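# Move an unpowered 5.7 kg robot arm between desks

## Task

Carry the limp, unpowered spare robot arm (5.7 kg, joints swinging freely) from its desk to the other desk and lay it down. At the end it must be at rest with no part hanging past any desk edge. No part may drop freely more than a few centimetres at any time. The robot must then release it and back away, and must not topple or finish leaning.

## Robot and tools

ROBOT. A Rainbow Robotics RB-Y1 in a physics simulator. It has a wheeled base (two drive wheels plus rear casters, 0.66 m long by 0.58 m wide, front edge 0.10 m ahead of the wheel axle), a folding torso, a head and two 7-joint arms with parallel grippers. The base only drives straight or turns in place; it cannot move sideways.

FRAMES. The base frame sits on the floor midway between the drive wheels: x forward, y left, z up. The reported chest, left_hand and right_hand positions are in this frame. A hand point lies between its finger pads; the fingers point along the hand's -z and close along its x. Printed hand positions drift from the truth, more so at long reach. The odometry frame is the base frame at the scene start. base_odometry counts wheel turns only, so wheel slip shows as travel; heading runs -3.142 to 3.142, positive to the left.

execute_actions. Arguments: "actions", a list holding exactly one action (or empty, which just reports state and images), and "cameras", a list from head_camera, left_wrist_camera, right_wrist_camera, all (omitted, null or ["all"] gives all; [] gives none). An action may hold:
- "base": one command only. {"translate_m": d} is a relative drive of d metres from where the base is, forward positive, -3 to 3. {"rotate_rad": d} is a relative turn in place of d radians, left (counter-clockwise seen from above) positive, -3.2 to 3.2. A move needing over 8.667 s at its top speed is refused.
- "joints": one object keyed by joint name, covering both arms, torso, head and grippers together; each value is an absolute target in radians (grippers in metres of opening). Ranges: torso_squat_rad 0 to 1.2 (higher lowers a level chest); torso_shift_rad -0.3 to 0.6 (positive pushes hips forward); torso_pitch_rad -0.2 to 1.4 (positive leans forward); torso_yaw_rad -1.5 to 1.5 (positive left). Combined torso rules: squat+shift <= 1.52; squat-shift+pitch <= 1.57; shift+0.5 pitch-0.4 squat <= 0.7; shift+0.3 pitch-0.5 squat <= 0.39; breaking one leaves commanded torso joints short and "off_target". Per arm: shoulder_pitch -2.356 to 2.356 (0 hangs, negative swings forward and up); left_shoulder_roll 0 to 3.141 and right_shoulder_roll -3.141 to 0 (away from the body lifts the arm sideways); shoulder_yaw -2.094 to 2.094 (positive turns a bent forearm left, both arms); elbow -2.617 to 0.01 (negative bends); forearm_roll -3.141 to 3.141; wrist_pitch -1.57 to 1.919 (negative tips the hand forward); hand_roll -2.705 to 2.705; gripper_m 0 to 0.1. head_pan_rad -0.523 to 0.523 (positive left), head_tilt_rad -0.35 to 1.57 (positive down). Done tolerance is ±0.02 rad, ±0.004 m for grippers. Any joint left out may keep driving toward an earlier target.
- "speeds": caps for this action only, translate_m 0.05 to 0.4 m/s, rotate_rad 0.1 to 1.509 rad/s (defaults are the maxima).
- "min_time_s": 0.1 to 8, the shortest duration for each arm and head motion.
Unknown keys or out-of-range values refuse the whole call. Default top speeds: arm joints 1 rad/s (wrist joints 1.5), head 1.5, squat and pitch 0.3, shift 0.15, torso yaw 0.6, grippers 0.1 m/s.

RESULTS. Each reply gives joint_positions, hand and chest positions, odometry, motor temperatures per arm, base_status and joint_status, on_its_own (uncommanded parts; "held at" is a held target, not the actual position), a "pictures" line naming image order, then the images. Statuses: "done"; "off_target" (resting short, maybe still pushing); "contact_stop" (torso or arm hit something hard, or load too heavy); "time_out"; "stopped_with_arm"; "limit_stop_at_own_body" (self-collision guard, nothing touching yet); "limit_stop_at_motor_heat". A contact stop, time-out or stopped_with_arm halts the whole group (torso, left arm, or right arm) and clears its targets. "joint command not followed" with a "cause:" line means an arm's targets were blocked by the arm-collision check; the gripper still moves, and blocked targets may be retried later. If a call reports a stop, later calls in the same reply are skipped. After a stop, first back off arms, then torso, each in its own action. If both hands grip one object and the torso contact-stops at once with nothing in the way, resend every arm joint at its reported value, then the torso command.

wait: {"seconds": 0 to 10}; nothing new is commanded, returns state and images.
zoom_image: {"camera": name, "region": [x0, y0, x1, y1]} in pixels of that camera's latest image, top-left origin, at most 504 by 504.
read_manual: optional "section" ("licences"); only licence text.
finished_scene: {"scene": integer of the current scene}; irreversible, and reports success.

HAZARDS. To grip, command an opening at least 0.005 m below the object's width; "off_target" is then expected. Each arm is rated 3 kg, so the 5.7 kg arm needs care (likely both hands); too much weight far forward tips the robot, with no protection. Joint torque limits: shoulder joints 63.7 N m, elbow 32.7, wrist joints 22.7; reaching one freezes the robot for 10 s. Motors heat while holding loads: warning at 65 °C, brakes at 80 °C. The base does not stop at furniture and may keep pushing; a bent leg can protrude ahead of the base and shove the robot backward unnoticed. Never let the arms strike or squeeze each other. Avoid drops, slams and hard pushes. The world keeps running while you think; the robot holds its last command.

Each tool is called after "Request:" by a JSON object that holds its "name" and its "arguments".

## Session

Request:
{"name": "execute_actions", "arguments": {"actions": []}}

Scene clock: 0.00 s.
Motor temperatures (°C, as the motors report them): left_arm=[31 32 32 31 36 35 34] | right_arm=[32 32 29 31 34 36 34]
base_odometry: x=+0.000 y=+0.000 heading=+0.000 (m, m, rad; odometry frame)
base_status: not commanded
joint_positions: torso_squat_rad=+0.350 torso_shift_rad=+0.000 torso_pitch_rad=+0.000 torso_yaw_rad=+0.000 left_shoulder_pitch_rad=+0.019 left_shoulder_roll_rad=+0.007 left_shoulder_yaw_rad=+0.011 left_elbow_rad=-0.177 left_forearm_roll_rad=+0.015 left_wrist_pitch_rad=+0.054 left_hand_roll_rad=+0.000 left_gripper_m=+0.099 right_shoulder_pitch_rad=-0.005 right_shoulder_roll_rad=-0.042 right_shoulder_yaw_rad=-0.017 right_elbow_rad=-0.114 right_forearm_roll_rad=+0.040 right_wrist_pitch_rad=-0.039 right_hand_roll_rad=+0.028 right_gripper_m=+0.100 head_pan_rad=+0.000 head_tilt_rad=+0.400
joint_status: not commanded
chest: x=-0.2279 y=+0.0009 z=+1.2474 quat_wxyz=(+1.000, -0.001, +0.000, +0.000) (m; base frame)
left_hand: x=-0.1679 y=+0.2267 z=+0.5637 quat_wxyz=(+0.998, +0.003, -0.052, +0.016) (m; base frame)
right_hand: x=-0.1599 y=-0.2527 z=+0.5670 quat_wxyz=(+0.996, -0.024, -0.078, +0.028) (m; base frame)
pictures: head_camera, left_wrist_camera, right_wrist_camera
Images, in order (width x height): head_camera 896x504, left_wrist_camera 644x364, right_wrist_camera 644x364.

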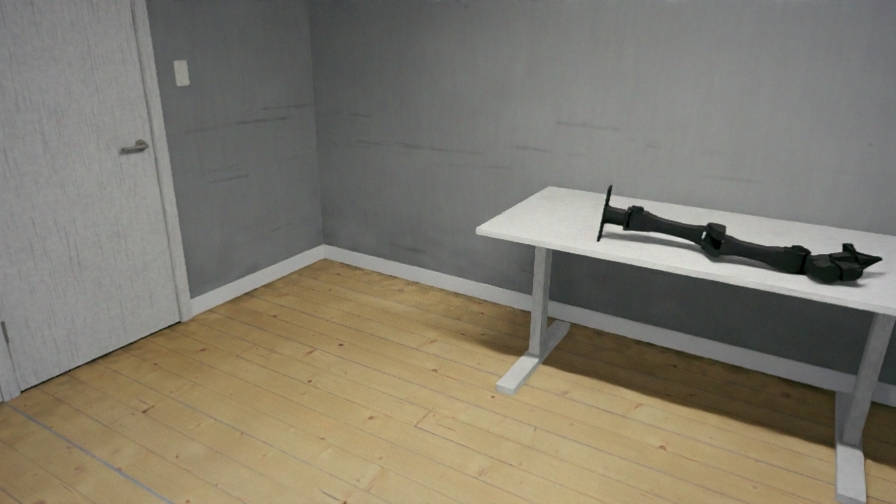

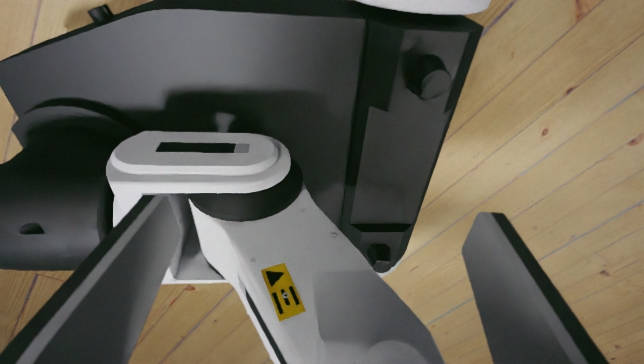

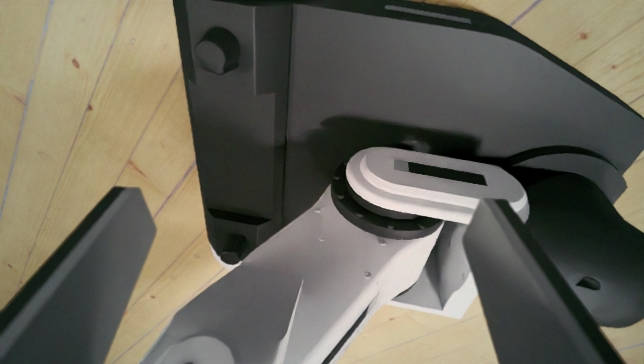

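Request:
{"name": "execute_actions", "arguments": {"actions": [{"base": {"rotate_rad": -0.8}}], "cameras": ["head_camera"]}}

Request:
{"name": "execute_actions", "arguments": {"actions": [{"base": {"rotate_rad": -1.2}}], "cameras": ["head_camera"]}}

Request:
{"name": "execute_actions", "arguments": {"actions": [{"base": {"rotate_rad": -1.2}}], "cameras": ["head_camera"]}}

Request:
{"name": "execute_actions", "arguments": {"actions": [{"base": {"rotate_rad": -1.2}}], "cameras": ["head_camera"]}}

Scene clock: 10.87 s.
Motor temperatures (°C, as the motors report them): left_arm=[31 32 32 31 36 35 34] | right_arm=[32 32 29 31 34 36 34]
base_odometry: x=+0.000 y=+0.000 heading=-0.800 (m, m, rad; odometry frame)
base_status: done
joint_positions: torso_squat_rad=+0.350 torso_shift_rad=+0.000 torso_pitch_rad=+0.000 torso_yaw_rad=+0.000 left_shoulder_pitch_rad=+0.019 left_shoulder_roll_rad=+0.007 left_shoulder_yaw_rad=+0.011 left_elbow_rad=-0.177 left_forearm_roll_rad=+0.015 left_wrist_pitch_rad=+0.054 left_hand_roll_rad=+0.000 left_gripper_m=+0.099 right_shoulder_pitch_rad=-0.005 right_shoulder_roll_rad=-0.042 right_shoulder_yaw_rad=-0.017 right_elbow_rad=-0.114 right_forearm_roll_rad=+0.040 right_wrist_pitch_rad=-0.039 right_hand_roll_rad=+0.028 right_gripper_m=+0.100 head_pan_rad=+0.000 head_tilt_rad=+0.400
joint_status: not commanded
chest: x=-0.2279 y=+0.0009 z=+1.2474 quat_wxyz=(+1.000, -0.001, +0.000, +0.000) (m; base frame)
left_hand: x=-0.1679 y=+0.2268 z=+0.5637 quat_wxyz=(+0.998, +0.003, -0.053, +0.016) (m; base frame)
right_hand: x=-0.1599 y=-0.2527 z=+0.5670 quat_wxyz=(+0.996, -0.024, -0.078, +0.028) (m; base frame)
pictures: head_camera
Images, in order (width x height): head_camera 896x504.

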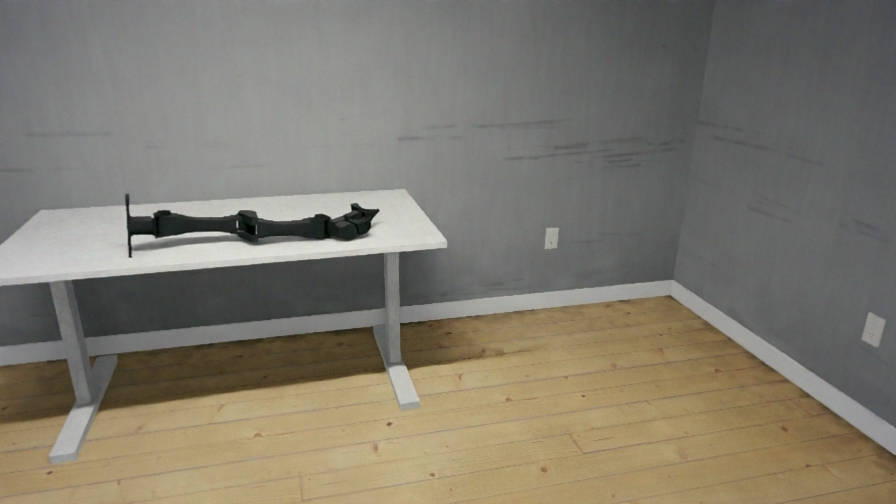

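Scene clock: 14.40 s.
Motor temperatures (°C, as the motors report them): left_arm=[31 32 32 31 36 35 34] | right_arm=[32 32 29 31 34 36 34]
base_odometry: x=+0.000 y=+0.000 heading=-1.999 (m, m, rad; odometry frame)
base_status: done
joint_positions: torso_squat_rad=+0.350 torso_shift_rad=+0.000 torso_pitch_rad=+0.000 torso_yaw_rad=+0.000 left_shoulder_pitch_rad=+0.019 left_shoulder_roll_rad=+0.007 left_shoulder_yaw_rad=+0.011 left_elbow_rad=-0.177 left_forearm_roll_rad=+0.015 left_wrist_pitch_rad=+0.054 left_hand_roll_rad=+0.000 left_gripper_m=+0.099 right_shoulder_pitch_rad=-0.005 right_shoulder_roll_rad=-0.042 right_shoulder_yaw_rad=-0.017 right_elbow_rad=-0.114 right_forearm_roll_rad=+0.040 right_wrist_pitch_rad=-0.039 right_hand_roll_rad=+0.028 right_gripper_m=+0.100 head_pan_rad=+0.000 head_tilt_rad=+0.400
joint_status: not commanded
chest: x=-0.2279 y=+0.0009 z=+1.2474 quat_wxyz=(+1.000, -0.001, +0.000, +0.000) (m; base frame)
left_hand: x=-0.1680 y=+0.2268 z=+0.5637 quat_wxyz=(+0.998, +0.003, -0.053, +0.016) (m; base frame)
right_hand: x=-0.1599 y=-0.2527 z=+0.5670 quat_wxyz=(+0.996, -0.024, -0.078, +0.028) (m; base frame)
pictures: head_camera
Images, in order (width x height): head_camera 896x504.

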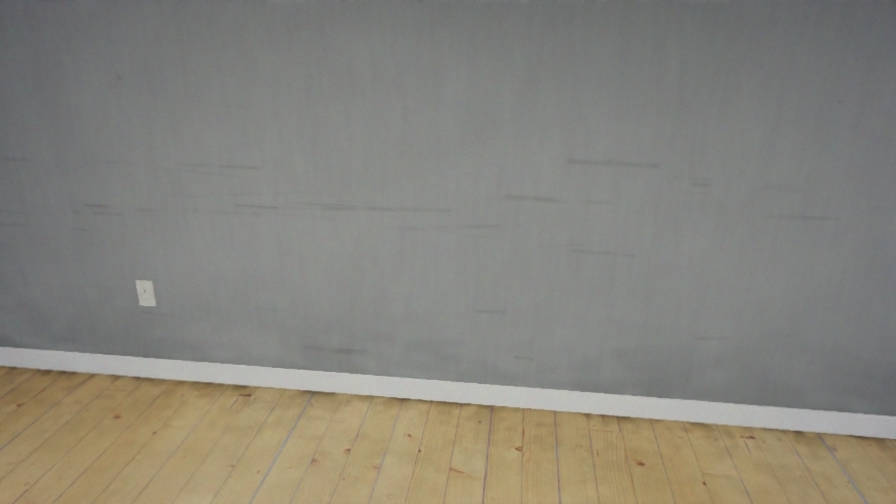

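Scene clock: 17.93 s.
Motor temperatures (°C, as the motors report them): left_arm=[31 32 32 31 36 35 34] | right_arm=[32 32 29 31 34 36 34]
base_odometry: x=+0.000 y=+0.000 heading=+3.084 (m, m, rad; odometry frame)
base_status: done
joint_positions: torso_squat_rad=+0.350 torso_shift_rad=+0.000 torso_pitch_rad=+0.000 torso_yaw_rad=+0.000 left_shoulder_pitch_rad=+0.019 left_shoulder_roll_rad=+0.007 left_shoulder_yaw_rad=+0.011 left_elbow_rad=-0.177 left_forearm_roll_rad=+0.015 left_wrist_pitch_rad=+0.054 left_hand_roll_rad=+0.000 left_gripper_m=+0.099 right_shoulder_pitch_rad=-0.005 right_shoulder_roll_rad=-0.042 right_shoulder_yaw_rad=-0.017 right_elbow_rad=-0.114 right_forearm_roll_rad=+0.040 right_wrist_pitch_rad=-0.039 right_hand_roll_rad=+0.028 right_gripper_m=+0.100 head_pan_rad=+0.000 head_tilt_rad=+0.400
joint_status: not commanded
chest: x=-0.2279 y=+0.0009 z=+1.2474 quat_wxyz=(+1.000, -0.001, +0.000, +0.000) (m; base frame)
left_hand: x=-0.1680 y=+0.2268 z=+0.5637 quat_wxyz=(+0.998, +0.003, -0.053, +0.016) (m; base frame)
right_hand: x=-0.1599 y=-0.2526 z=+0.5670 quat_wxyz=(+0.996, -0.024, -0.078, +0.028) (m; base frame)
pictures: head_camera
Images, in order (width x height): head_camera 896x504.

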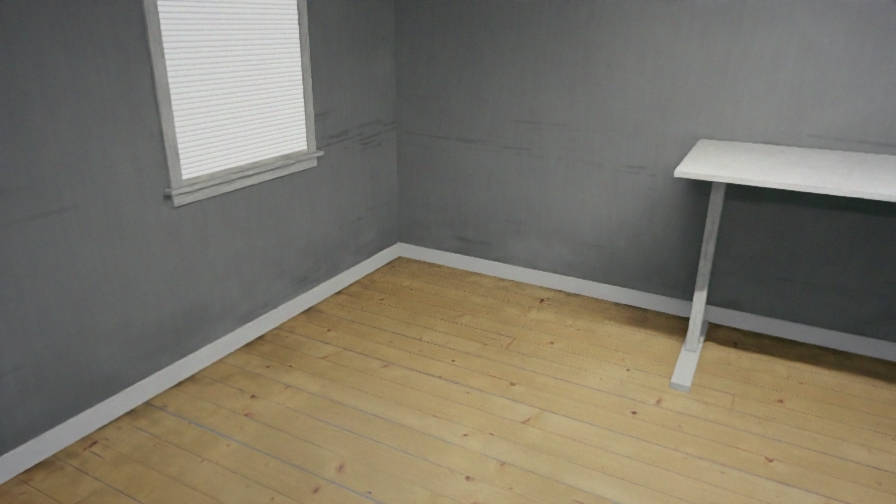

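Scene clock: 21.47 s.
Motor temperatures (°C, as the motors report them): left_arm=[31 32 32 31 36 35 34] | right_arm=[32 32 29 31 34 36 34]
base_odometry: x=+0.000 y=+0.000 heading=+1.885 (m, m, rad; odometry frame)
base_status: done
joint_positions: torso_squat_rad=+0.350 torso_shift_rad=+0.000 torso_pitch_rad=+0.000 torso_yaw_rad=+0.000 left_shoulder_pitch_rad=+0.019 left_shoulder_roll_rad=+0.007 left_shoulder_yaw_rad=+0.011 left_elbow_rad=-0.177 left_forearm_roll_rad=+0.015 left_wrist_pitch_rad=+0.054 left_hand_roll_rad=+0.000 left_gripper_m=+0.099 right_shoulder_pitch_rad=-0.005 right_shoulder_roll_rad=-0.042 right_shoulder_yaw_rad=-0.017 right_elbow_rad=-0.114 right_forearm_roll_rad=+0.040 right_wrist_pitch_rad=-0.039 right_hand_roll_rad=+0.028 right_gripper_m=+0.100 head_pan_rad=+0.000 head_tilt_rad=+0.400
joint_status: not commanded
chest: x=-0.2279 y=+0.0009 z=+1.2474 quat_wxyz=(+1.000, -0.001, +0.000, +0.000) (m; base frame)
left_hand: x=-0.1680 y=+0.2268 z=+0.5637 quat_wxyz=(+0.998, +0.003, -0.053, +0.016) (m; base frame)
right_hand: x=-0.1599 y=-0.2526 z=+0.5670 quat_wxyz=(+0.996, -0.024, -0.078, +0.028) (m; base frame)
pictures: head_camera
Images, in order (width x height): head_camera 896x504.

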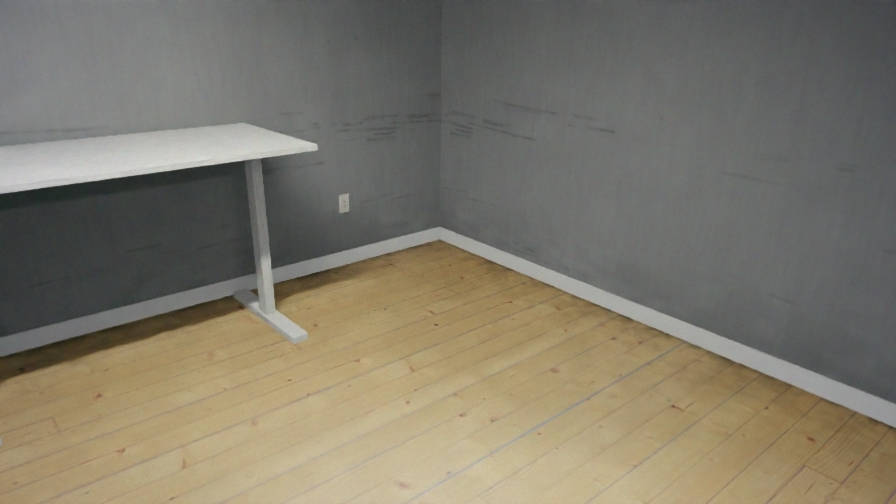

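Request:
{"name": "execute_actions", "arguments": {"actions": [{"base": {"rotate_rad": -2.42}}], "cameras": ["head_camera"]}}

Scene clock: 37.10 s.
Motor temperatures (°C, as the motors report them): left_arm=[31 32 32 31 36 35 34] | right_arm=[32 32 29 31 34 36 34]
base_odometry: x=+0.000 y=+0.000 heading=-0.535 (m, m, rad; odometry frame)
base_status: done
joint_positions: torso_squat_rad=+0.350 torso_shift_rad=+0.000 torso_pitch_rad=+0.000 torso_yaw_rad=+0.000 left_shoulder_pitch_rad=+0.019 left_shoulder_roll_rad=+0.007 left_shoulder_yaw_rad=+0.011 left_elbow_rad=-0.177 left_forearm_roll_rad=+0.015 left_wrist_pitch_rad=+0.054 left_hand_roll_rad=+0.000 left_gripper_m=+0.099 right_shoulder_pitch_rad=-0.005 right_shoulder_roll_rad=-0.042 right_shoulder_yaw_rad=-0.017 right_elbow_rad=-0.114 right_forearm_roll_rad=+0.040 right_wrist_pitch_rad=-0.039 right_hand_roll_rad=+0.028 right_gripper_m=+0.100 head_pan_rad=+0.000 head_tilt_rad=+0.400
joint_status: not commanded
chest: x=-0.2280 y=+0.0009 z=+1.2474 quat_wxyz=(+1.000, -0.001, +0.000, +0.000) (m; base frame)
left_hand: x=-0.1680 y=+0.2268 z=+0.5637 quat_wxyz=(+0.998, +0.003, -0.053, +0.016) (m; base frame)
right_hand: x=-0.1599 y=-0.2526 z=+0.5670 quat_wxyz=(+0.996, -0.024, -0.078, +0.028) (m; base frame)
pictures: head_camera
Images, in order (width x height): head_camera 896x504.

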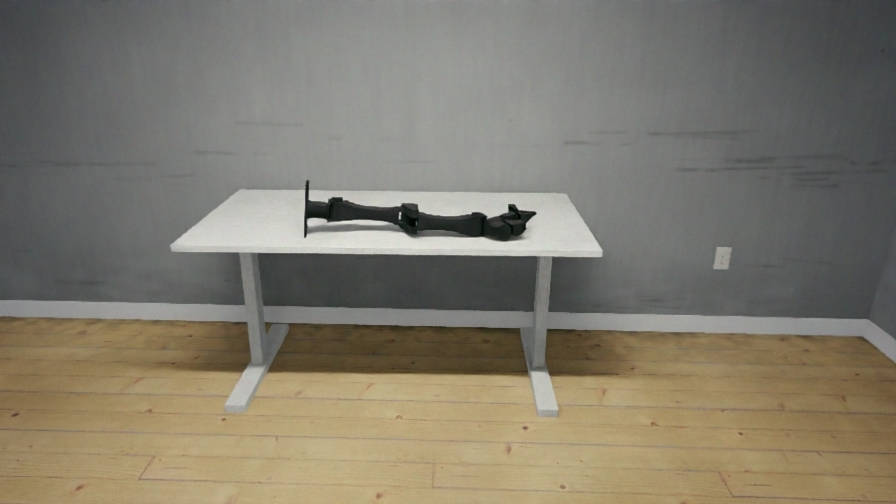

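Request:
{"name": "zoom_image", "arguments": {"camera": "head_camera", "region": [280, 160, 560, 260]}}

Region (280, 160, 560, 260) of head_camera's 896x504 image, scaled by 1.800, with more detail than that image has; it fills the top 180 rows of this view, and the rest is white.

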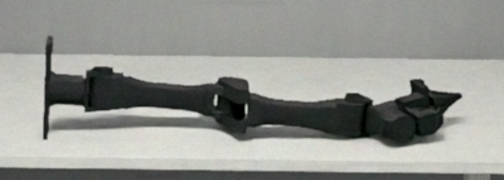

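Request:
{"name": "execute_actions", "arguments": {"actions": [{"base": {"rotate_rad": 0.12}}], "cameras": []}}

Request:
{"name": "execute_actions", "arguments": {"actions": [{"base": {"translate_m": 1.2}, "joints": {"head_tilt_rad": 0.8}}], "cameras": []}}

Request:
{"name": "execute_actions", "arguments": {"actions": [{"base": {"rotate_rad": -0.145}}], "cameras": ["head_camera"]}}

Scene clock: 81.07 s.
Motor temperatures (°C, as the motors report them): left_arm=[31 32 32 31 36 35 34] | right_arm=[32 32 29 31 34 36 34]
base_odometry: x=+0.000 y=+0.000 heading=-0.415 (m, m, rad; odometry frame)
base_status: done
joint_positions: torso_squat_rad=+0.350 torso_shift_rad=+0.000 torso_pitch_rad=+0.000 torso_yaw_rad=+0.000 left_shoulder_pitch_rad=+0.019 left_shoulder_roll_rad=+0.007 left_shoulder_yaw_rad=+0.011 left_elbow_rad=-0.177 left_forearm_roll_rad=+0.015 left_wrist_pitch_rad=+0.054 left_hand_roll_rad=+0.000 left_gripper_m=+0.099 right_shoulder_pitch_rad=-0.005 right_shoulder_roll_rad=-0.042 right_shoulder_yaw_rad=-0.017 right_elbow_rad=-0.114 right_forearm_roll_rad=+0.040 right_wrist_pitch_rad=-0.039 right_hand_roll_rad=+0.028 right_gripper_m=+0.100 head_pan_rad=+0.000 head_tilt_rad=+0.400
joint_status: not commanded
chest: x=-0.2279 y=+0.0009 z=+1.2474 quat_wxyz=(+1.000, -0.001, +0.000, +0.000) (m; base frame)
left_hand: x=-0.1680 y=+0.2267 z=+0.5638 quat_wxyz=(+0.998, +0.003, -0.053, +0.016) (m; base frame)
right_hand: x=-0.1599 y=-0.2527 z=+0.5670 quat_wxyz=(+0.996, -0.024, -0.078, +0.028) (m; base frame)
pictures: none
No camera images: the call's "cameras" was empty. Leave "cameras" out to get every camera's image.

Scene clock: 85.47 s.
Motor temperatures (°C, as the motors report them): left_arm=[31 32 32 31 36 35 34] | right_arm=[32 32 29 31 34 36 34]
base_odometry: x=+1.098 y=-0.485 heading=-0.416 (m, m, rad; odometry frame)
base_status: done
joint_positions: torso_squat_rad=+0.350 torso_shift_rad=+0.000 torso_pitch_rad=+0.000 torso_yaw_rad=+0.000 left_shoulder_pitch_rad=+0.019 left_shoulder_roll_rad=+0.007 left_shoulder_yaw_rad=+0.011 left_elbow_rad=-0.177 left_forearm_roll_rad=+0.015 left_wrist_pitch_rad=+0.054 left_hand_roll_rad=+0.000 left_gripper_m=+0.099 right_shoulder_pitch_rad=-0.005 right_shoulder_roll_rad=-0.042 right_shoulder_yaw_rad=-0.017 right_elbow_rad=-0.114 right_forearm_roll_rad=+0.040 right_wrist_pitch_rad=-0.039 right_hand_roll_rad=+0.028 right_gripper_m=+0.100 head_pan_rad=+0.000 head_tilt_rad=+0.800
joint_status: all done
chest: x=-0.2278 y=+0.0009 z=+1.2474 quat_wxyz=(+1.000, -0.001, +0.000, +0.000) (m; base frame)
left_hand: x=-0.1680 y=+0.2267 z=+0.5637 quat_wxyz=(+0.998, +0.003, -0.052, +0.016) (m; base frame)
right_hand: x=-0.1599 y=-0.2527 z=+0.5670 quat_wxyz=(+0.996, -0.024, -0.078, +0.028) (m; base frame)
pictures: none
No camera images: the call's "cameras" was empty. Leave "cameras" out to get every camera's image.

Scene clock: 87.13 s.
Motor temperatures (°C, as the motors report them): left_arm=[31 32 32 31 36 35 34] | right_arm=[32 32 29 31 34 36 34]
base_odometry: x=+1.098 y=-0.485 heading=-0.561 (m, m, rad; odometry frame)
base_status: done
joint_positions: torso_squat_rad=+0.350 torso_shift_rad=+0.000 torso_pitch_rad=+0.000 torso_yaw_rad=+0.000 left_shoulder_pitch_rad=+0.019 left_shoulder_roll_rad=+0.007 left_shoulder_yaw_rad=+0.011 left_elbow_rad=-0.177 left_forearm_roll_rad=+0.015 left_wrist_pitch_rad=+0.054 left_hand_roll_rad=+0.000 left_gripper_m=+0.099 right_shoulder_pitch_rad=-0.005 right_shoulder_roll_rad=-0.042 right_shoulder_yaw_rad=-0.017 right_elbow_rad=-0.114 right_forearm_roll_rad=+0.040 right_wrist_pitch_rad=-0.039 right_hand_roll_rad=+0.028 right_gripper_m=+0.100 head_pan_rad=+0.000 head_tilt_rad=+0.800
joint_status: not commanded
chest: x=-0.2278 y=+0.0009 z=+1.2474 quat_wxyz=(+1.000, -0.001, +0.000, +0.000) (m; base frame)
left_hand: x=-0.1680 y=+0.2268 z=+0.5637 quat_wxyz=(+0.998, +0.003, -0.052, +0.016) (m; base frame)
right_hand: x=-0.1599 y=-0.2527 z=+0.5670 quat_wxyz=(+0.996, -0.024, -0.078, +0.028) (m; base frame)
pictures: head_camera
Images, in order (width x height): head_camera 896x504.

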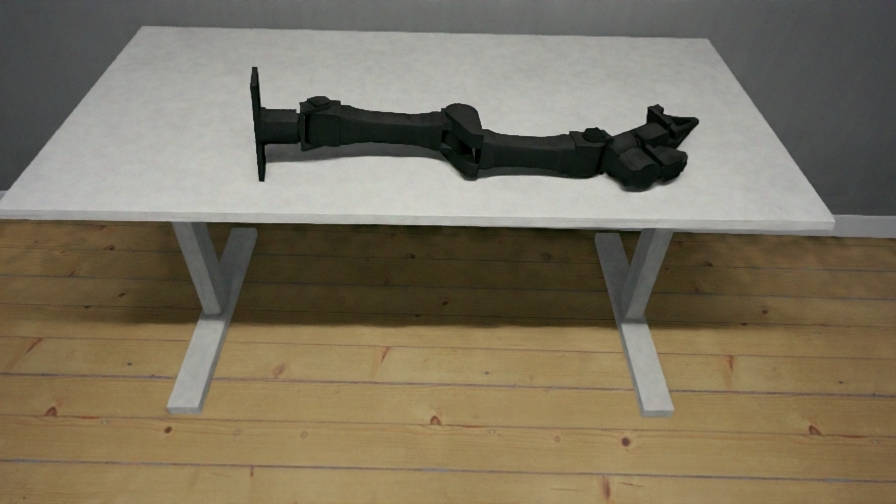

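Request:
{"name": "execute_actions", "arguments": {"actions": [{"joints": {"torso_squat_rad": 0.6, "torso_pitch_rad": 0.4, "left_shoulder_pitch_rad": -0.78, "left_shoulder_roll_rad": 0.0, "left_shoulder_yaw_rad": 0.0, "left_elbow_rad": -1.49, "left_forearm_roll_rad": 0.0, "left_wrist_pitch_rad": 1.82, "left_hand_roll_rad": 0.0, "right_shoulder_pitch_rad": -0.78, "right_shoulder_roll_rad": 0.0, "right_shoulder_yaw_rad": 0.0, "right_elbow_rad": -1.49, "right_forearm_roll_rad": 0.0, "right_wrist_pitch_rad": 1.82, "right_hand_roll_rad": 0.0, "head_tilt_rad": 0.5}}], "cameras": ["head_camera"]}}

Scene clock: 143.67 s.
Motor temperatures (°C, as the motors report them): left_arm=[31 32 32 31 36 35 34] | right_arm=[32 32 29 31 34 36 34]
base_odometry: x=+1.098 y=-0.485 heading=-0.561 (m, m, rad; odometry frame)
base_status: not commanded
joint_positions: torso_squat_rad=+0.600 torso_shift_rad=+0.000 torso_pitch_rad=+0.400 torso_yaw_rad=+0.000 left_shoulder_pitch_rad=-0.780 left_shoulder_roll_rad=+0.000 left_shoulder_yaw_rad=+0.000 left_elbow_rad=-1.490 left_forearm_roll_rad=+0.000 left_wrist_pitch_rad=+1.820 left_hand_roll_rad=+0.000 left_gripper_m=+0.099 right_shoulder_pitch_rad=-0.780 right_shoulder_roll_rad=+0.000 right_shoulder_yaw_rad=+0.000 right_elbow_rad=-1.490 right_forearm_roll_rad=+0.000 right_wrist_pitch_rad=+1.820 right_hand_roll_rad=+0.000 right_gripper_m=+0.100 head_pan_rad=+0.000 head_tilt_rad=+0.500
joint_status: all done
chest: x=-0.1074 y=+0.0008 z=+1.1432 quat_wxyz=(+0.980, -0.001, +0.199, +0.000) (m; base frame)
left_hand: x=+0.2883 y=+0.1194 z=+0.7714 quat_wxyz=(+0.992, -0.005, -0.004, -0.130) (m; base frame)
right_hand: x=+0.2881 y=-0.1189 z=+0.7715 quat_wxyz=(+0.992, +0.004, -0.003, +0.130) (m; base frame)
pictures: head_camera
Images, in order (width x height): head_camera 896x504.

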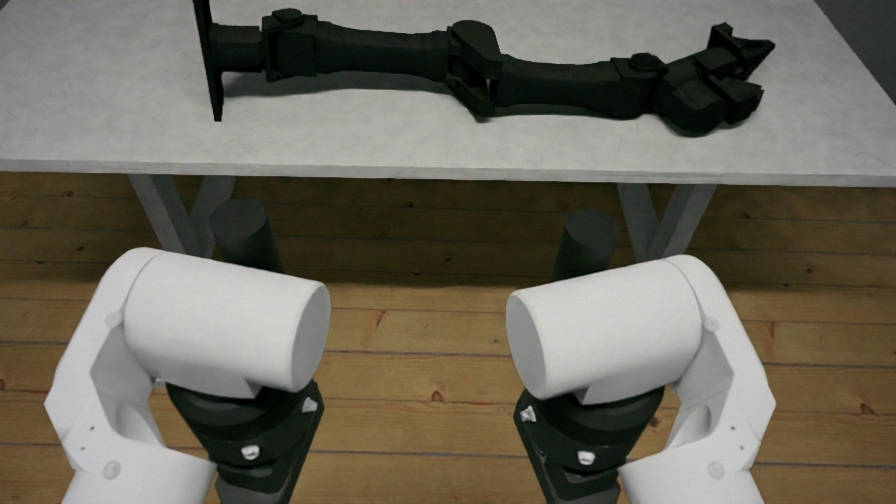

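Request:
{"name": "execute_actions", "arguments": {"actions": [{"joints": {"left_shoulder_yaw_rad": 0.27, "right_shoulder_yaw_rad": -0.27}}], "cameras": []}}

Scene clock: 149.67 s.
Motor temperatures (°C, as the motors report them): left_arm=[31 32 32 31 36 35 34] | right_arm=[32 32 29 31 34 36 34]
base_odometry: x=+1.098 y=-0.485 heading=-0.561 (m, m, rad; odometry frame)
base_status: not commanded
joint_positions: torso_squat_rad=+0.600 torso_shift_rad=+0.000 torso_pitch_rad=+0.400 torso_yaw_rad=+0.000 left_shoulder_pitch_rad=-0.780 left_shoulder_roll_rad=+0.000 left_shoulder_yaw_rad=+0.270 left_elbow_rad=-1.490 left_forearm_roll_rad=+0.000 left_wrist_pitch_rad=+1.820 left_hand_roll_rad=+0.000 left_gripper_m=+0.099 right_shoulder_pitch_rad=-0.780 right_shoulder_roll_rad=+0.000 right_shoulder_yaw_rad=-0.270 right_elbow_rad=-1.490 right_forearm_roll_rad=+0.000 right_wrist_pitch_rad=+1.820 right_hand_roll_rad=+0.000 right_gripper_m=+0.100 head_pan_rad=+0.000 head_tilt_rad=+0.500
joint_status: all done
chest: x=-0.1074 y=+0.0008 z=+1.1432 quat_wxyz=(+0.980, -0.001, +0.199, +0.000) (m; base frame)
left_hand: x=+0.2958 y=+0.1750 z=+0.7684 quat_wxyz=(+0.999, -0.049, +0.003, -0.003) (m; base frame)
right_hand: x=+0.2955 y=-0.1745 z=+0.7687 quat_wxyz=(+0.999, +0.047, +0.003, +0.003) (m; base frame)
pictures: none
No camera images: the call's "cameras" was empty. Leave "cameras" out to get every camera's image.

Request:
{"name": "execute_actions", "arguments": {"actions": [{"joints": {"torso_squat_rad": 0.0, "torso_pitch_rad": 0.0, "left_shoulder_pitch_rad": -1.28, "left_elbow_rad": -0.60, "right_shoulder_pitch_rad": -1.28, "right_elbow_rad": -0.60}}], "cameras": []}}

Scene clock: 160.67 s.
Motor temperatures (°C, as the motors report them): left_arm=[31 32 32 31 36 35 34] | right_arm=[32 32 29 31 34 36 34]
base_odometry: x=+1.098 y=-0.485 heading=-0.561 (m, m, rad; odometry frame)
base_status: not commanded
joint_positions: torso_squat_rad=+0.000 torso_shift_rad=+0.000 torso_pitch_rad=+0.000 torso_yaw_rad=+0.000 left_shoulder_pitch_rad=-1.280 left_shoulder_roll_rad=+0.000 left_shoulder_yaw_rad=+0.270 left_elbow_rad=-0.600 left_forearm_roll_rad=+0.000 left_wrist_pitch_rad=+1.820 left_hand_roll_rad=+0.000 left_gripper_m=+0.099 right_shoulder_pitch_rad=-1.280 right_shoulder_roll_rad=+0.000 right_shoulder_yaw_rad=-0.270 right_elbow_rad=-0.600 right_forearm_roll_rad=+0.000 right_wrist_pitch_rad=+1.820 right_hand_roll_rad=+0.000 right_gripper_m=+0.100 head_pan_rad=+0.000 head_tilt_rad=+0.500
joint_status: all done
chest: x=-0.2280 y=+0.0010 z=+1.2899 quat_wxyz=(+1.000, -0.001, +0.000, +0.000) (m; base frame)
left_hand: x=+0.2736 y=+0.0915 z=+1.0919 quat_wxyz=(+0.993, -0.008, +0.015, -0.121) (m; base frame)
right_hand: x=+0.2734 y=-0.0904 z=+1.0919 quat_wxyz=(+0.993, +0.007, +0.016, +0.120) (m; base frame)
pictures: none
No camera images: the call's "cameras" was empty. Leave "cameras" out to get every camera's image.

Request:
{"name": "execute_actions", "arguments": {"actions": [{"joints": {"left_shoulder_roll_rad": 0.17, "right_shoulder_roll_rad": -0.17}}], "cameras": []}}

Scene clock: 165.33 s.
Motor temperatures (°C, as the motors report them): left_arm=[32 32 32 31 36 35 34] | right_arm=[32 32 29 31 34 36 34]
base_odometry: x=+1.098 y=-0.485 heading=-0.561 (m, m, rad; odometry frame)
base_status: not commanded
joint_positions: torso_squat_rad=+0.000 torso_shift_rad=+0.000 torso_pitch_rad=+0.000 torso_yaw_rad=+0.000 left_shoulder_pitch_rad=-1.280 left_shoulder_roll_rad=+0.170 left_shoulder_yaw_rad=+0.270 left_elbow_rad=-0.600 left_forearm_roll_rad=+0.000 left_wrist_pitch_rad=+1.820 left_hand_roll_rad=+0.000 left_gripper_m=+0.099 right_shoulder_pitch_rad=-1.280 right_shoulder_roll_rad=-0.170 right_shoulder_yaw_rad=-0.270 right_elbow_rad=-0.600 right_forearm_roll_rad=+0.000 right_wrist_pitch_rad=+1.820 right_hand_roll_rad=+0.000 right_gripper_m=+0.100 head_pan_rad=+0.000 head_tilt_rad=+0.500
joint_status: all done
chest: x=-0.2280 y=+0.0010 z=+1.2899 quat_wxyz=(+1.000, -0.001, +0.000, +0.000) (m; base frame)
left_hand: x=+0.3012 y=+0.1836 z=+1.1165 quat_wxyz=(+0.999, +0.018, -0.010, -0.044) (m; base frame)
right_hand: x=+0.3010 y=-0.1824 z=+1.1167 quat_wxyz=(+0.999, -0.019, -0.010, +0.044) (m; base frame)
pictures: none
No camera images: the call's "cameras" was empty. Leave "cameras" out to get every camera's image.

Request:
{"name": "execute_actions", "arguments": {"actions": [{"joints": {"left_shoulder_roll_rad": 0.16, "right_shoulder_roll_rad": -0.16, "left_shoulder_yaw_rad": 0.41, "right_shoulder_yaw_rad": -0.41}}], "cameras": []}}

Scene clock: 170.63 s.
Motor temperatures (°C, as the motors report them): left_arm=[32 32 32 31 36 35 34] | right_arm=[32 32 29 31 34 36 34]
base_odometry: x=+1.098 y=-0.485 heading=-0.561 (m, m, rad; odometry frame)
base_status: not commanded
joint_positions: torso_squat_rad=+0.000 torso_shift_rad=+0.000 torso_pitch_rad=+0.000 torso_yaw_rad=+0.000 left_shoulder_pitch_rad=-1.280 left_shoulder_roll_rad=+0.160 left_shoulder_yaw_rad=+0.410 left_elbow_rad=-0.600 left_forearm_roll_rad=+0.000 left_wrist_pitch_rad=+1.820 left_hand_roll_rad=+0.000 left_gripper_m=+0.099 right_shoulder_pitch_rad=-1.280 right_shoulder_roll_rad=-0.160 right_shoulder_yaw_rad=-0.410 right_elbow_rad=-0.600 right_forearm_roll_rad=+0.000 right_wrist_pitch_rad=+1.820 right_hand_roll_rad=+0.000 right_gripper_m=+0.100 head_pan_rad=+0.000 head_tilt_rad=+0.500
joint_status: all done
chest: x=-0.2280 y=+0.0010 z=+1.2899 quat_wxyz=(+1.000, -0.001, +0.000, +0.000) (m; base frame)
left_hand: x=+0.2994 y=+0.1690 z=+1.1152 quat_wxyz=(+0.998, -0.049, -0.006, -0.025) (m; base frame)
right_hand: x=+0.2991 y=-0.1677 z=+1.1153 quat_wxyz=(+0.999, +0.048, -0.006, +0.025) (m; base frame)
pictures: none
No camera images: the call's "cameras" was empty. Leave "cameras" out to get every camera's image.

Request:
{"name": "execute_actions", "arguments": {"actions": [{"base": {"translate_m": 0.52}, "joints": {"left_shoulder_roll_rad": 0.17, "right_shoulder_roll_rad": -0.17, "head_tilt_rad": 1.0}}]}}

Scene clock: 178.67 s.
Motor temperatures (°C, as the motors report them): left_arm=[32 32 32 31 36 35 34] | right_arm=[32 32 29 31 34 36 34]
base_odometry: x=+1.538 y=-0.762 heading=-0.561 (m, m, rad; odometry frame)
base_status: done
joint_positions: torso_squat_rad=+0.000 torso_shift_rad=+0.000 torso_pitch_rad=+0.000 torso_yaw_rad=+0.000 left_shoulder_pitch_rad=-1.280 left_shoulder_roll_rad=+0.170 left_shoulder_yaw_rad=+0.410 left_elbow_rad=-0.600 left_forearm_roll_rad=+0.000 left_wrist_pitch_rad=+1.820 left_hand_roll_rad=+0.000 left_gripper_m=+0.099 right_shoulder_pitch_rad=-1.280 right_shoulder_roll_rad=-0.170 right_shoulder_yaw_rad=-0.410 right_elbow_rad=-0.600 right_forearm_roll_rad=+0.000 right_wrist_pitch_rad=+1.820 right_hand_roll_rad=+0.000 right_gripper_m=+0.100 head_pan_rad=+0.000 head_tilt_rad=+1.000
joint_status: all done
chest: x=-0.2279 y=+0.0010 z=+1.2899 quat_wxyz=(+1.000, -0.001, +0.000, +0.000) (m; base frame)
left_hand: x=+0.3007 y=+0.1742 z=+1.1167 quat_wxyz=(+0.999, -0.048, -0.008, -0.021) (m; base frame)
right_hand: x=+0.3004 y=-0.1730 z=+1.1168 quat_wxyz=(+0.999, +0.047, -0.007, +0.021) (m; base frame)
pictures: head_camera, left_wrist_camera, right_wrist_camera
Images, in order (width x height): head_camera 896x504, left_wrist_camera 644x364, right_wrist_camera 644x364.

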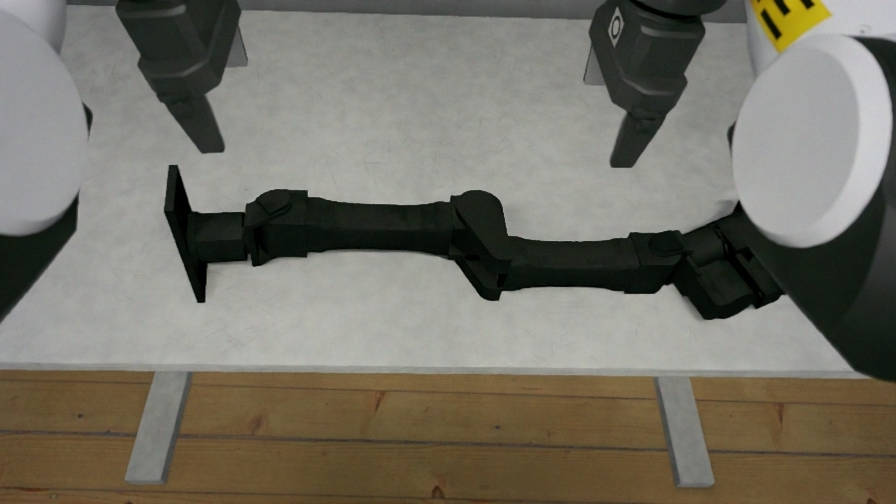

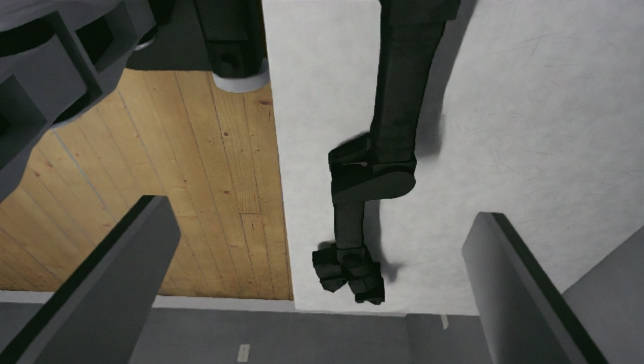

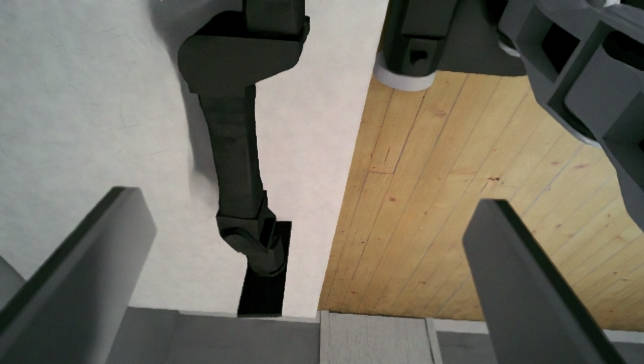

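Request:
{"name": "execute_actions", "arguments": {"actions": [{"base": {"rotate_rad": -0.14}, "joints": {"left_hand_roll_rad": 0.14, "right_hand_roll_rad": 0.14}}], "cameras": []}}

Request:
{"name": "execute_actions", "arguments": {"actions": [{"base": {"translate_m": 0.05}, "joints": {"torso_squat_rad": 0.2, "torso_pitch_rad": 0.4, "left_shoulder_pitch_rad": -0.78, "left_shoulder_roll_rad": 0.0, "left_shoulder_yaw_rad": 0.27, "left_elbow_rad": -1.49, "right_shoulder_pitch_rad": -0.78, "right_shoulder_roll_rad": 0.0, "right_shoulder_yaw_rad": -0.27, "right_elbow_rad": -1.49, "head_tilt_rad": 0.7}, "min_time_s": 1.5}]}}

Scene clock: 205.53 s.
Motor temperatures (°C, as the motors report them): left_arm=[32 32 32 31 36 35 34] | right_arm=[33 32 29 31 34 36 34]
base_odometry: x=+1.538 y=-0.762 heading=-0.701 (m, m, rad; odometry frame)
base_status: done
joint_positions: torso_squat_rad=+0.000 torso_shift_rad=+0.000 torso_pitch_rad=+0.000 torso_yaw_rad=+0.000 left_shoulder_pitch_rad=-1.280 left_shoulder_roll_rad=+0.170 left_shoulder_yaw_rad=+0.410 left_elbow_rad=-0.600 left_forearm_roll_rad=+0.000 left_wrist_pitch_rad=+1.820 left_hand_roll_rad=+0.140 left_gripper_m=+0.099 right_shoulder_pitch_rad=-1.280 right_shoulder_roll_rad=-0.170 right_shoulder_yaw_rad=-0.410 right_elbow_rad=-0.600 right_forearm_roll_rad=+0.000 right_wrist_pitch_rad=+1.820 right_hand_roll_rad=+0.140 right_gripper_m=+0.100 head_pan_rad=+0.000 head_tilt_rad=+1.000
joint_status: all done
chest: x=-0.2279 y=+0.0010 z=+1.2899 quat_wxyz=(+1.000, -0.001, +0.000, +0.000) (m; base frame)
left_hand: x=+0.3007 y=+0.1742 z=+1.1167 quat_wxyz=(+0.998, -0.048, -0.004, +0.049) (m; base frame)
right_hand: x=+0.3004 y=-0.1730 z=+1.1168 quat_wxyz=(+0.995, +0.046, -0.011, +0.090) (m; base frame)
pictures: none
No camera images: the call's "cameras" was empty. Leave "cameras" out to get every camera's image.

Scene clock: 207.70 s.
Motor temperatures (°C, as the motors report them): left_arm=[32 32 32 31 36 35 34] | right_arm=[33 32 29 31 34 36 34]
base_odometry: x=+1.577 y=-0.794 heading=-0.702 (m, m, rad; odometry frame)
base_status: done
joint_positions: torso_squat_rad=+0.200 torso_shift_rad=+0.000 torso_pitch_rad=+0.400 torso_yaw_rad=+0.000 left_shoulder_pitch_rad=-0.780 left_shoulder_roll_rad=+0.000 left_shoulder_yaw_rad=+0.270 left_elbow_rad=-1.490 left_forearm_roll_rad=+0.000 left_wrist_pitch_rad=+1.820 left_hand_roll_rad=+0.140 left_gripper_m=+0.099 right_shoulder_pitch_rad=-0.780 right_shoulder_roll_rad=+0.000 right_shoulder_yaw_rad=-0.270 right_elbow_rad=-1.490 right_forearm_roll_rad=+0.000 right_wrist_pitch_rad=+1.820 right_hand_roll_rad=+0.140 right_gripper_m=+0.100 head_pan_rad=+0.000 head_tilt_rad=+0.700
joint_status: all done
chest: x=-0.1074 y=+0.0009 z=+1.2515 quat_wxyz=(+0.980, -0.001, +0.199, +0.000) (m; base frame)
left_hand: x=+0.2959 y=+0.1753 z=+0.8768 quat_wxyz=(+0.997, -0.048, +0.006, +0.067) (m; base frame)
right_hand: x=+0.2957 y=-0.1745 z=+0.8770 quat_wxyz=(+0.996, +0.048, -0.001, +0.072) (m; base frame)
pictures: head_camera, left_wrist_camera, right_wrist_camera
Images, in order (width x height): head_camera 896x504, left_wrist_camera 644x364, right_wrist_camera 644x364.

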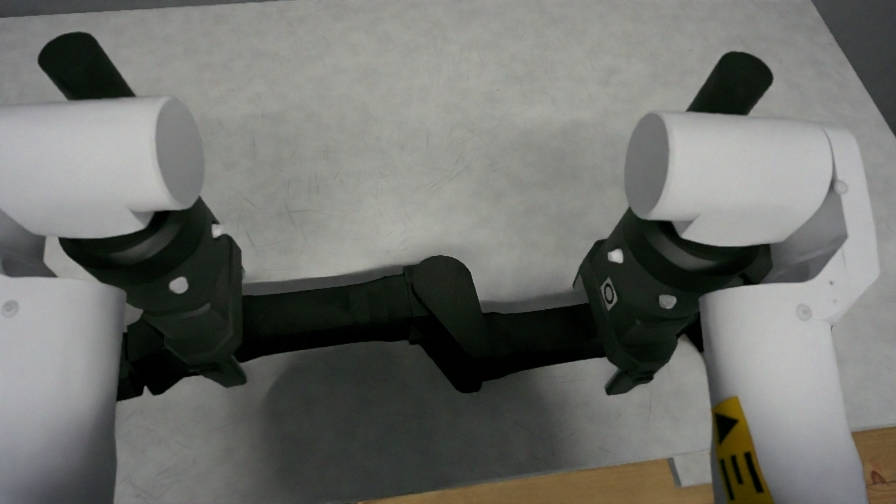

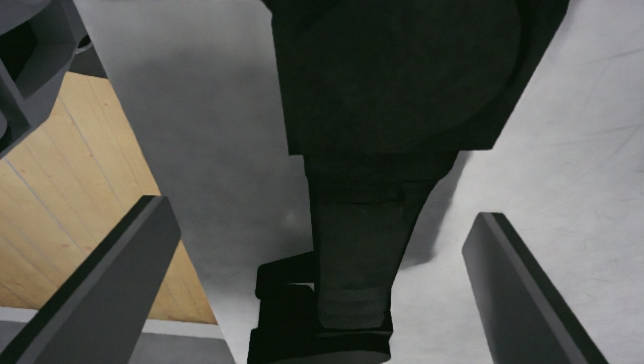

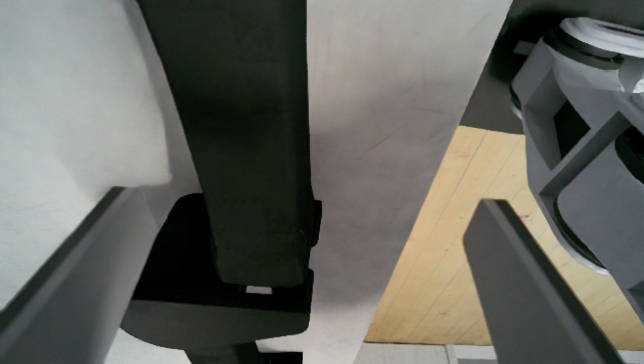

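Request:
{"name": "execute_actions", "arguments": {"actions": [{"base": {"translate_m": 0.025}}], "cameras": []}}

Request:
{"name": "execute_actions", "arguments": {"actions": [{"joints": {"torso_squat_rad": 0.45}}]}}

Scene clock: 224.30 s.
Motor temperatures (°C, as the motors report them): left_arm=[32 32 32 32 36 35 34] | right_arm=[32 32 29 31 34 36 34]
base_odometry: x=+1.596 y=-0.810 heading=-0.702 (m, m, rad; odometry frame)
base_status: done
joint_positions: torso_squat_rad=+0.200 torso_shift_rad=+0.000 torso_pitch_rad=+0.400 torso_yaw_rad=+0.000 left_shoulder_pitch_rad=-0.780 left_shoulder_roll_rad=+0.000 left_shoulder_yaw_rad=+0.270 left_elbow_rad=-1.490 left_forearm_roll_rad=+0.000 left_wrist_pitch_rad=+1.820 left_hand_roll_rad=+0.140 left_gripper_m=+0.099 right_shoulder_pitch_rad=-0.780 right_shoulder_roll_rad=+0.000 right_shoulder_yaw_rad=-0.270 right_elbow_rad=-1.490 right_forearm_roll_rad=+0.000 right_wrist_pitch_rad=+1.820 right_hand_roll_rad=+0.140 right_gripper_m=+0.100 head_pan_rad=+0.000 head_tilt_rad=+0.700
joint_status: not commanded
chest: x=-0.1073 y=+0.0009 z=+1.2515 quat_wxyz=(+0.980, -0.001, +0.199, +0.000) (m; base frame)
left_hand: x=+0.2959 y=+0.1753 z=+0.8767 quat_wxyz=(+0.997, -0.048, +0.006, +0.067) (m; base frame)
right_hand: x=+0.2957 y=-0.1745 z=+0.8770 quat_wxyz=(+0.996, +0.048, +0.000, +0.072) (m; base frame)
pictures: none
No camera images: the call's "cameras" was empty. Leave "cameras" out to get every camera's image.

Scene clock: 225.93 s.
Motor temperatures (°C, as the motors report them): left_arm=[32 32 32 32 36 35 34] | right_arm=[32 32 29 31 34 36 34]
base_odometry: x=+1.596 y=-0.810 heading=-0.702 (m, m, rad; odometry frame)
base_status: not commanded
joint_positions: torso_squat_rad=+0.450 torso_shift_rad=+0.000 torso_pitch_rad=+0.400 torso_yaw_rad=+0.000 left_shoulder_pitch_rad=-0.780 left_shoulder_roll_rad=+0.000 left_shoulder_yaw_rad=+0.270 left_elbow_rad=-1.490 left_forearm_roll_rad=+0.000 left_wrist_pitch_rad=+1.820 left_hand_roll_rad=+0.140 left_gripper_m=+0.099 right_shoulder_pitch_rad=-0.780 right_shoulder_roll_rad=+0.000 right_shoulder_yaw_rad=-0.270 right_elbow_rad=-1.490 right_forearm_roll_rad=+0.000 right_wrist_pitch_rad=+1.820 right_hand_roll_rad=+0.140 right_gripper_m=+0.100 head_pan_rad=+0.000 head_tilt_rad=+0.700
joint_status: all done
chest: x=-0.1075 y=+0.0009 z=+1.1958 quat_wxyz=(+0.980, -0.001, +0.199, +0.000) (m; base frame)
left_hand: x=+0.2959 y=+0.1753 z=+0.8211 quat_wxyz=(+0.997, -0.048, +0.006, +0.067) (m; base frame)
right_hand: x=+0.2956 y=-0.1745 z=+0.8214 quat_wxyz=(+0.996, +0.048, -0.001, +0.072) (m; base frame)
pictures: head_camera, left_wrist_camera, right_wrist_camera
Images, in order (width x height): head_camera 896x504, left_wrist_camera 644x364, right_wrist_camera 644x364.

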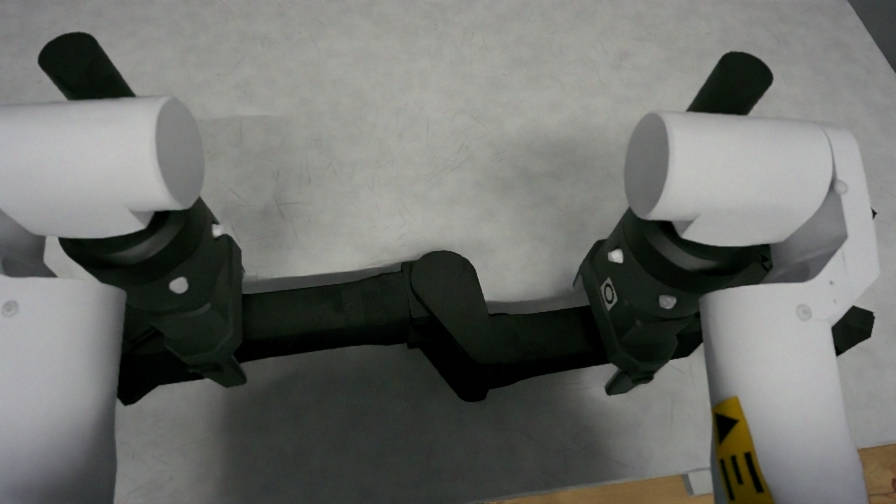

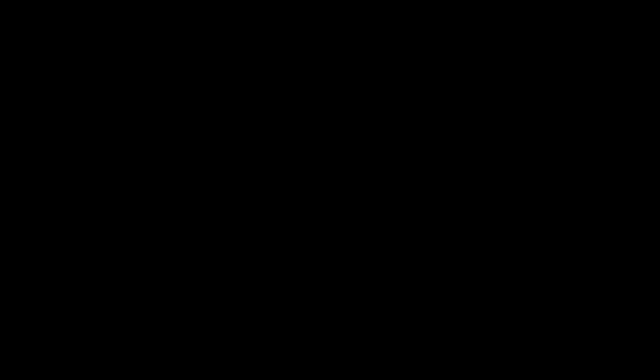

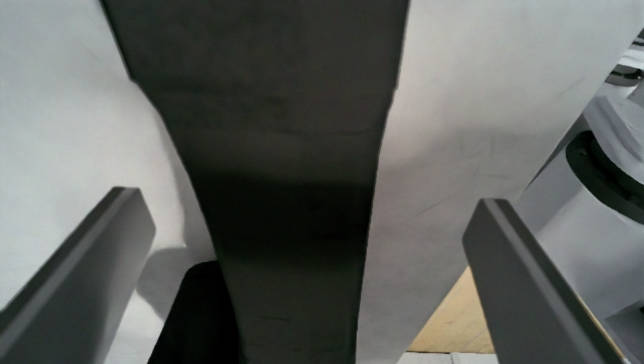

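Request:
{"name": "execute_actions", "arguments": {"actions": [{"joints": {"right_shoulder_pitch_rad": -0.79, "right_elbow_rad": -1.28, "right_wrist_pitch_rad": 1.62}, "min_time_s": 1.0}]}}

Scene clock: 240.53 s.
Motor temperatures (°C, as the motors report them): left_arm=[32 32 32 32 36 35 34] | right_arm=[32 32 29 31 34 36 34]
base_odometry: x=+1.596 y=-0.810 heading=-0.702 (m, m, rad; odometry frame)
base_status: not commanded
joint_positions: torso_squat_rad=+0.450 torso_shift_rad=+0.000 torso_pitch_rad=+0.400 torso_yaw_rad=+0.000 left_shoulder_pitch_rad=-0.780 left_shoulder_roll_rad=+0.000 left_shoulder_yaw_rad=+0.270 left_elbow_rad=-1.490 left_forearm_roll_rad=+0.000 left_wrist_pitch_rad=+1.820 left_hand_roll_rad=+0.140 left_gripper_m=+0.099 right_shoulder_pitch_rad=-0.790 right_shoulder_roll_rad=+0.000 right_shoulder_yaw_rad=-0.270 right_elbow_rad=-1.281 right_forearm_roll_rad=+0.000 right_wrist_pitch_rad=+1.620 right_hand_roll_rad=+0.140 right_gripper_m=+0.100 head_pan_rad=+0.000 head_tilt_rad=+0.700
joint_status: all done
chest: x=-0.1076 y=+0.0009 z=+1.1958 quat_wxyz=(+0.980, -0.001, +0.199, +0.000) (m; base frame)
left_hand: x=+0.2958 y=+0.1753 z=+0.8212 quat_wxyz=(+0.997, -0.048, +0.006, +0.067) (m; base frame)
right_hand: x=+0.2990 y=-0.1676 z=+0.7715 quat_wxyz=(+0.996, +0.048, -0.001, +0.074) (m; base frame)
pictures: head_camera, left_wrist_camera, right_wrist_camera
Images, in order (width x height): head_camera 896x504, left_wrist_camera 644x364, right_wrist_camera 644x364.

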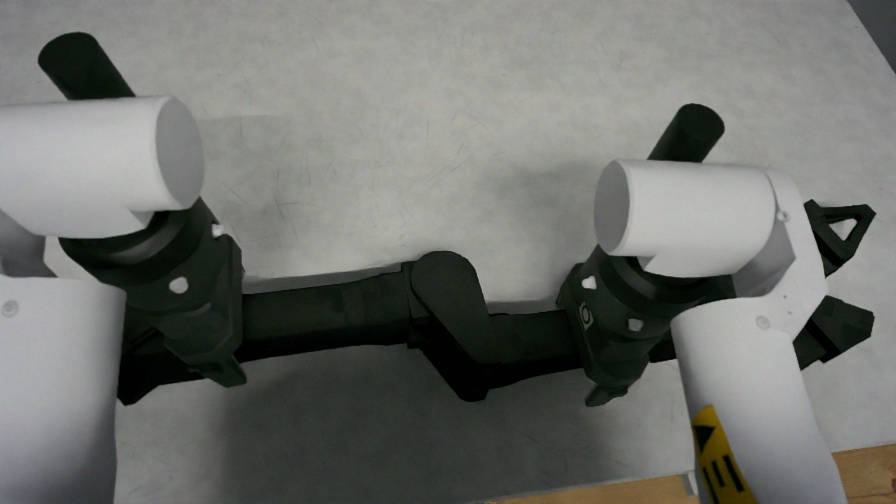

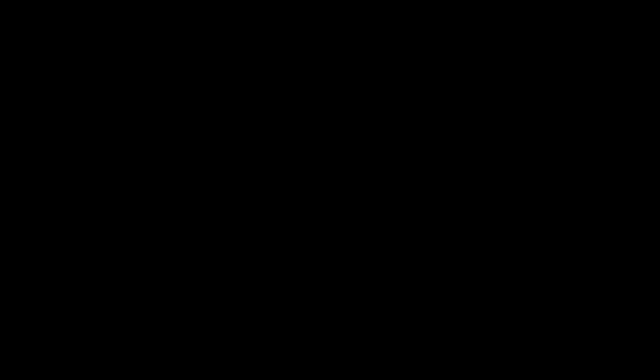

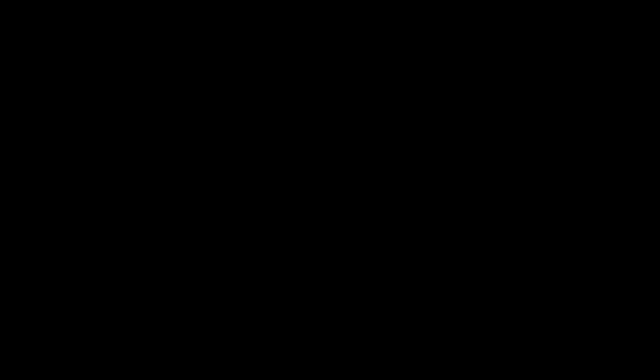

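Now close both grippers.

Request:
{"name": "execute_actions", "arguments": {"actions": [{"joints": {"left_gripper_m": 0.0, "right_gripper_m": 0.0}}], "cameras": ["head_camera"]}}

Scene clock: 245.70 s.
Motor temperatures (°C, as the motors report them): left_arm=[32 32 32 32 36 35 34] | right_arm=[32 32 29 31 34 36 34]
base_odometry: x=+1.596 y=-0.810 heading=-0.702 (m, m, rad; odometry frame)
base_status: not commanded
joint_positions: torso_squat_rad=+0.450 torso_shift_rad=+0.000 torso_pitch_rad=+0.400 torso_yaw_rad=+0.000 left_shoulder_pitch_rad=-0.780 left_shoulder_roll_rad=+0.000 left_shoulder_yaw_rad=+0.270 left_elbow_rad=-1.490 left_forearm_roll_rad=+0.000 left_wrist_pitch_rad=+1.821 left_hand_roll_rad=+0.140 left_gripper_m=+0.055 right_shoulder_pitch_rad=-0.791 right_shoulder_roll_rad=+0.000 right_shoulder_yaw_rad=-0.270 right_elbow_rad=-1.280 right_forearm_roll_rad=+0.000 right_wrist_pitch_rad=+1.620 right_hand_roll_rad=+0.140 right_gripper_m=+0.055 head_pan_rad=+0.000 head_tilt_rad=+0.700
joint_status: left_gripper_m off_target (ended at +0.055, target +0.000); right_gripper_m off_target (ended at +0.055, target +0.000)
chest: x=-0.1076 y=+0.0009 z=+1.1958 quat_wxyz=(+0.980, -0.001, +0.199, +0.000) (m; base frame)
left_hand: x=+0.2956 y=+0.1750 z=+0.8212 quat_wxyz=(+0.997, -0.049, +0.006, +0.067) (m; base frame)
right_hand: x=+0.2993 y=-0.1675 z=+0.7716 quat_wxyz=(+0.996, +0.048, -0.001, +0.074) (m; base frame)
pictures: head_camera
Images, in order (width x height): head_camera 896x504.

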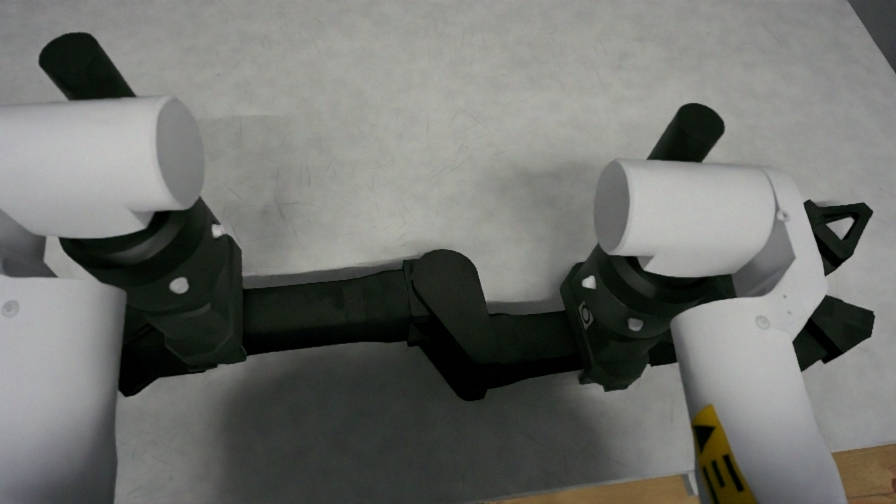

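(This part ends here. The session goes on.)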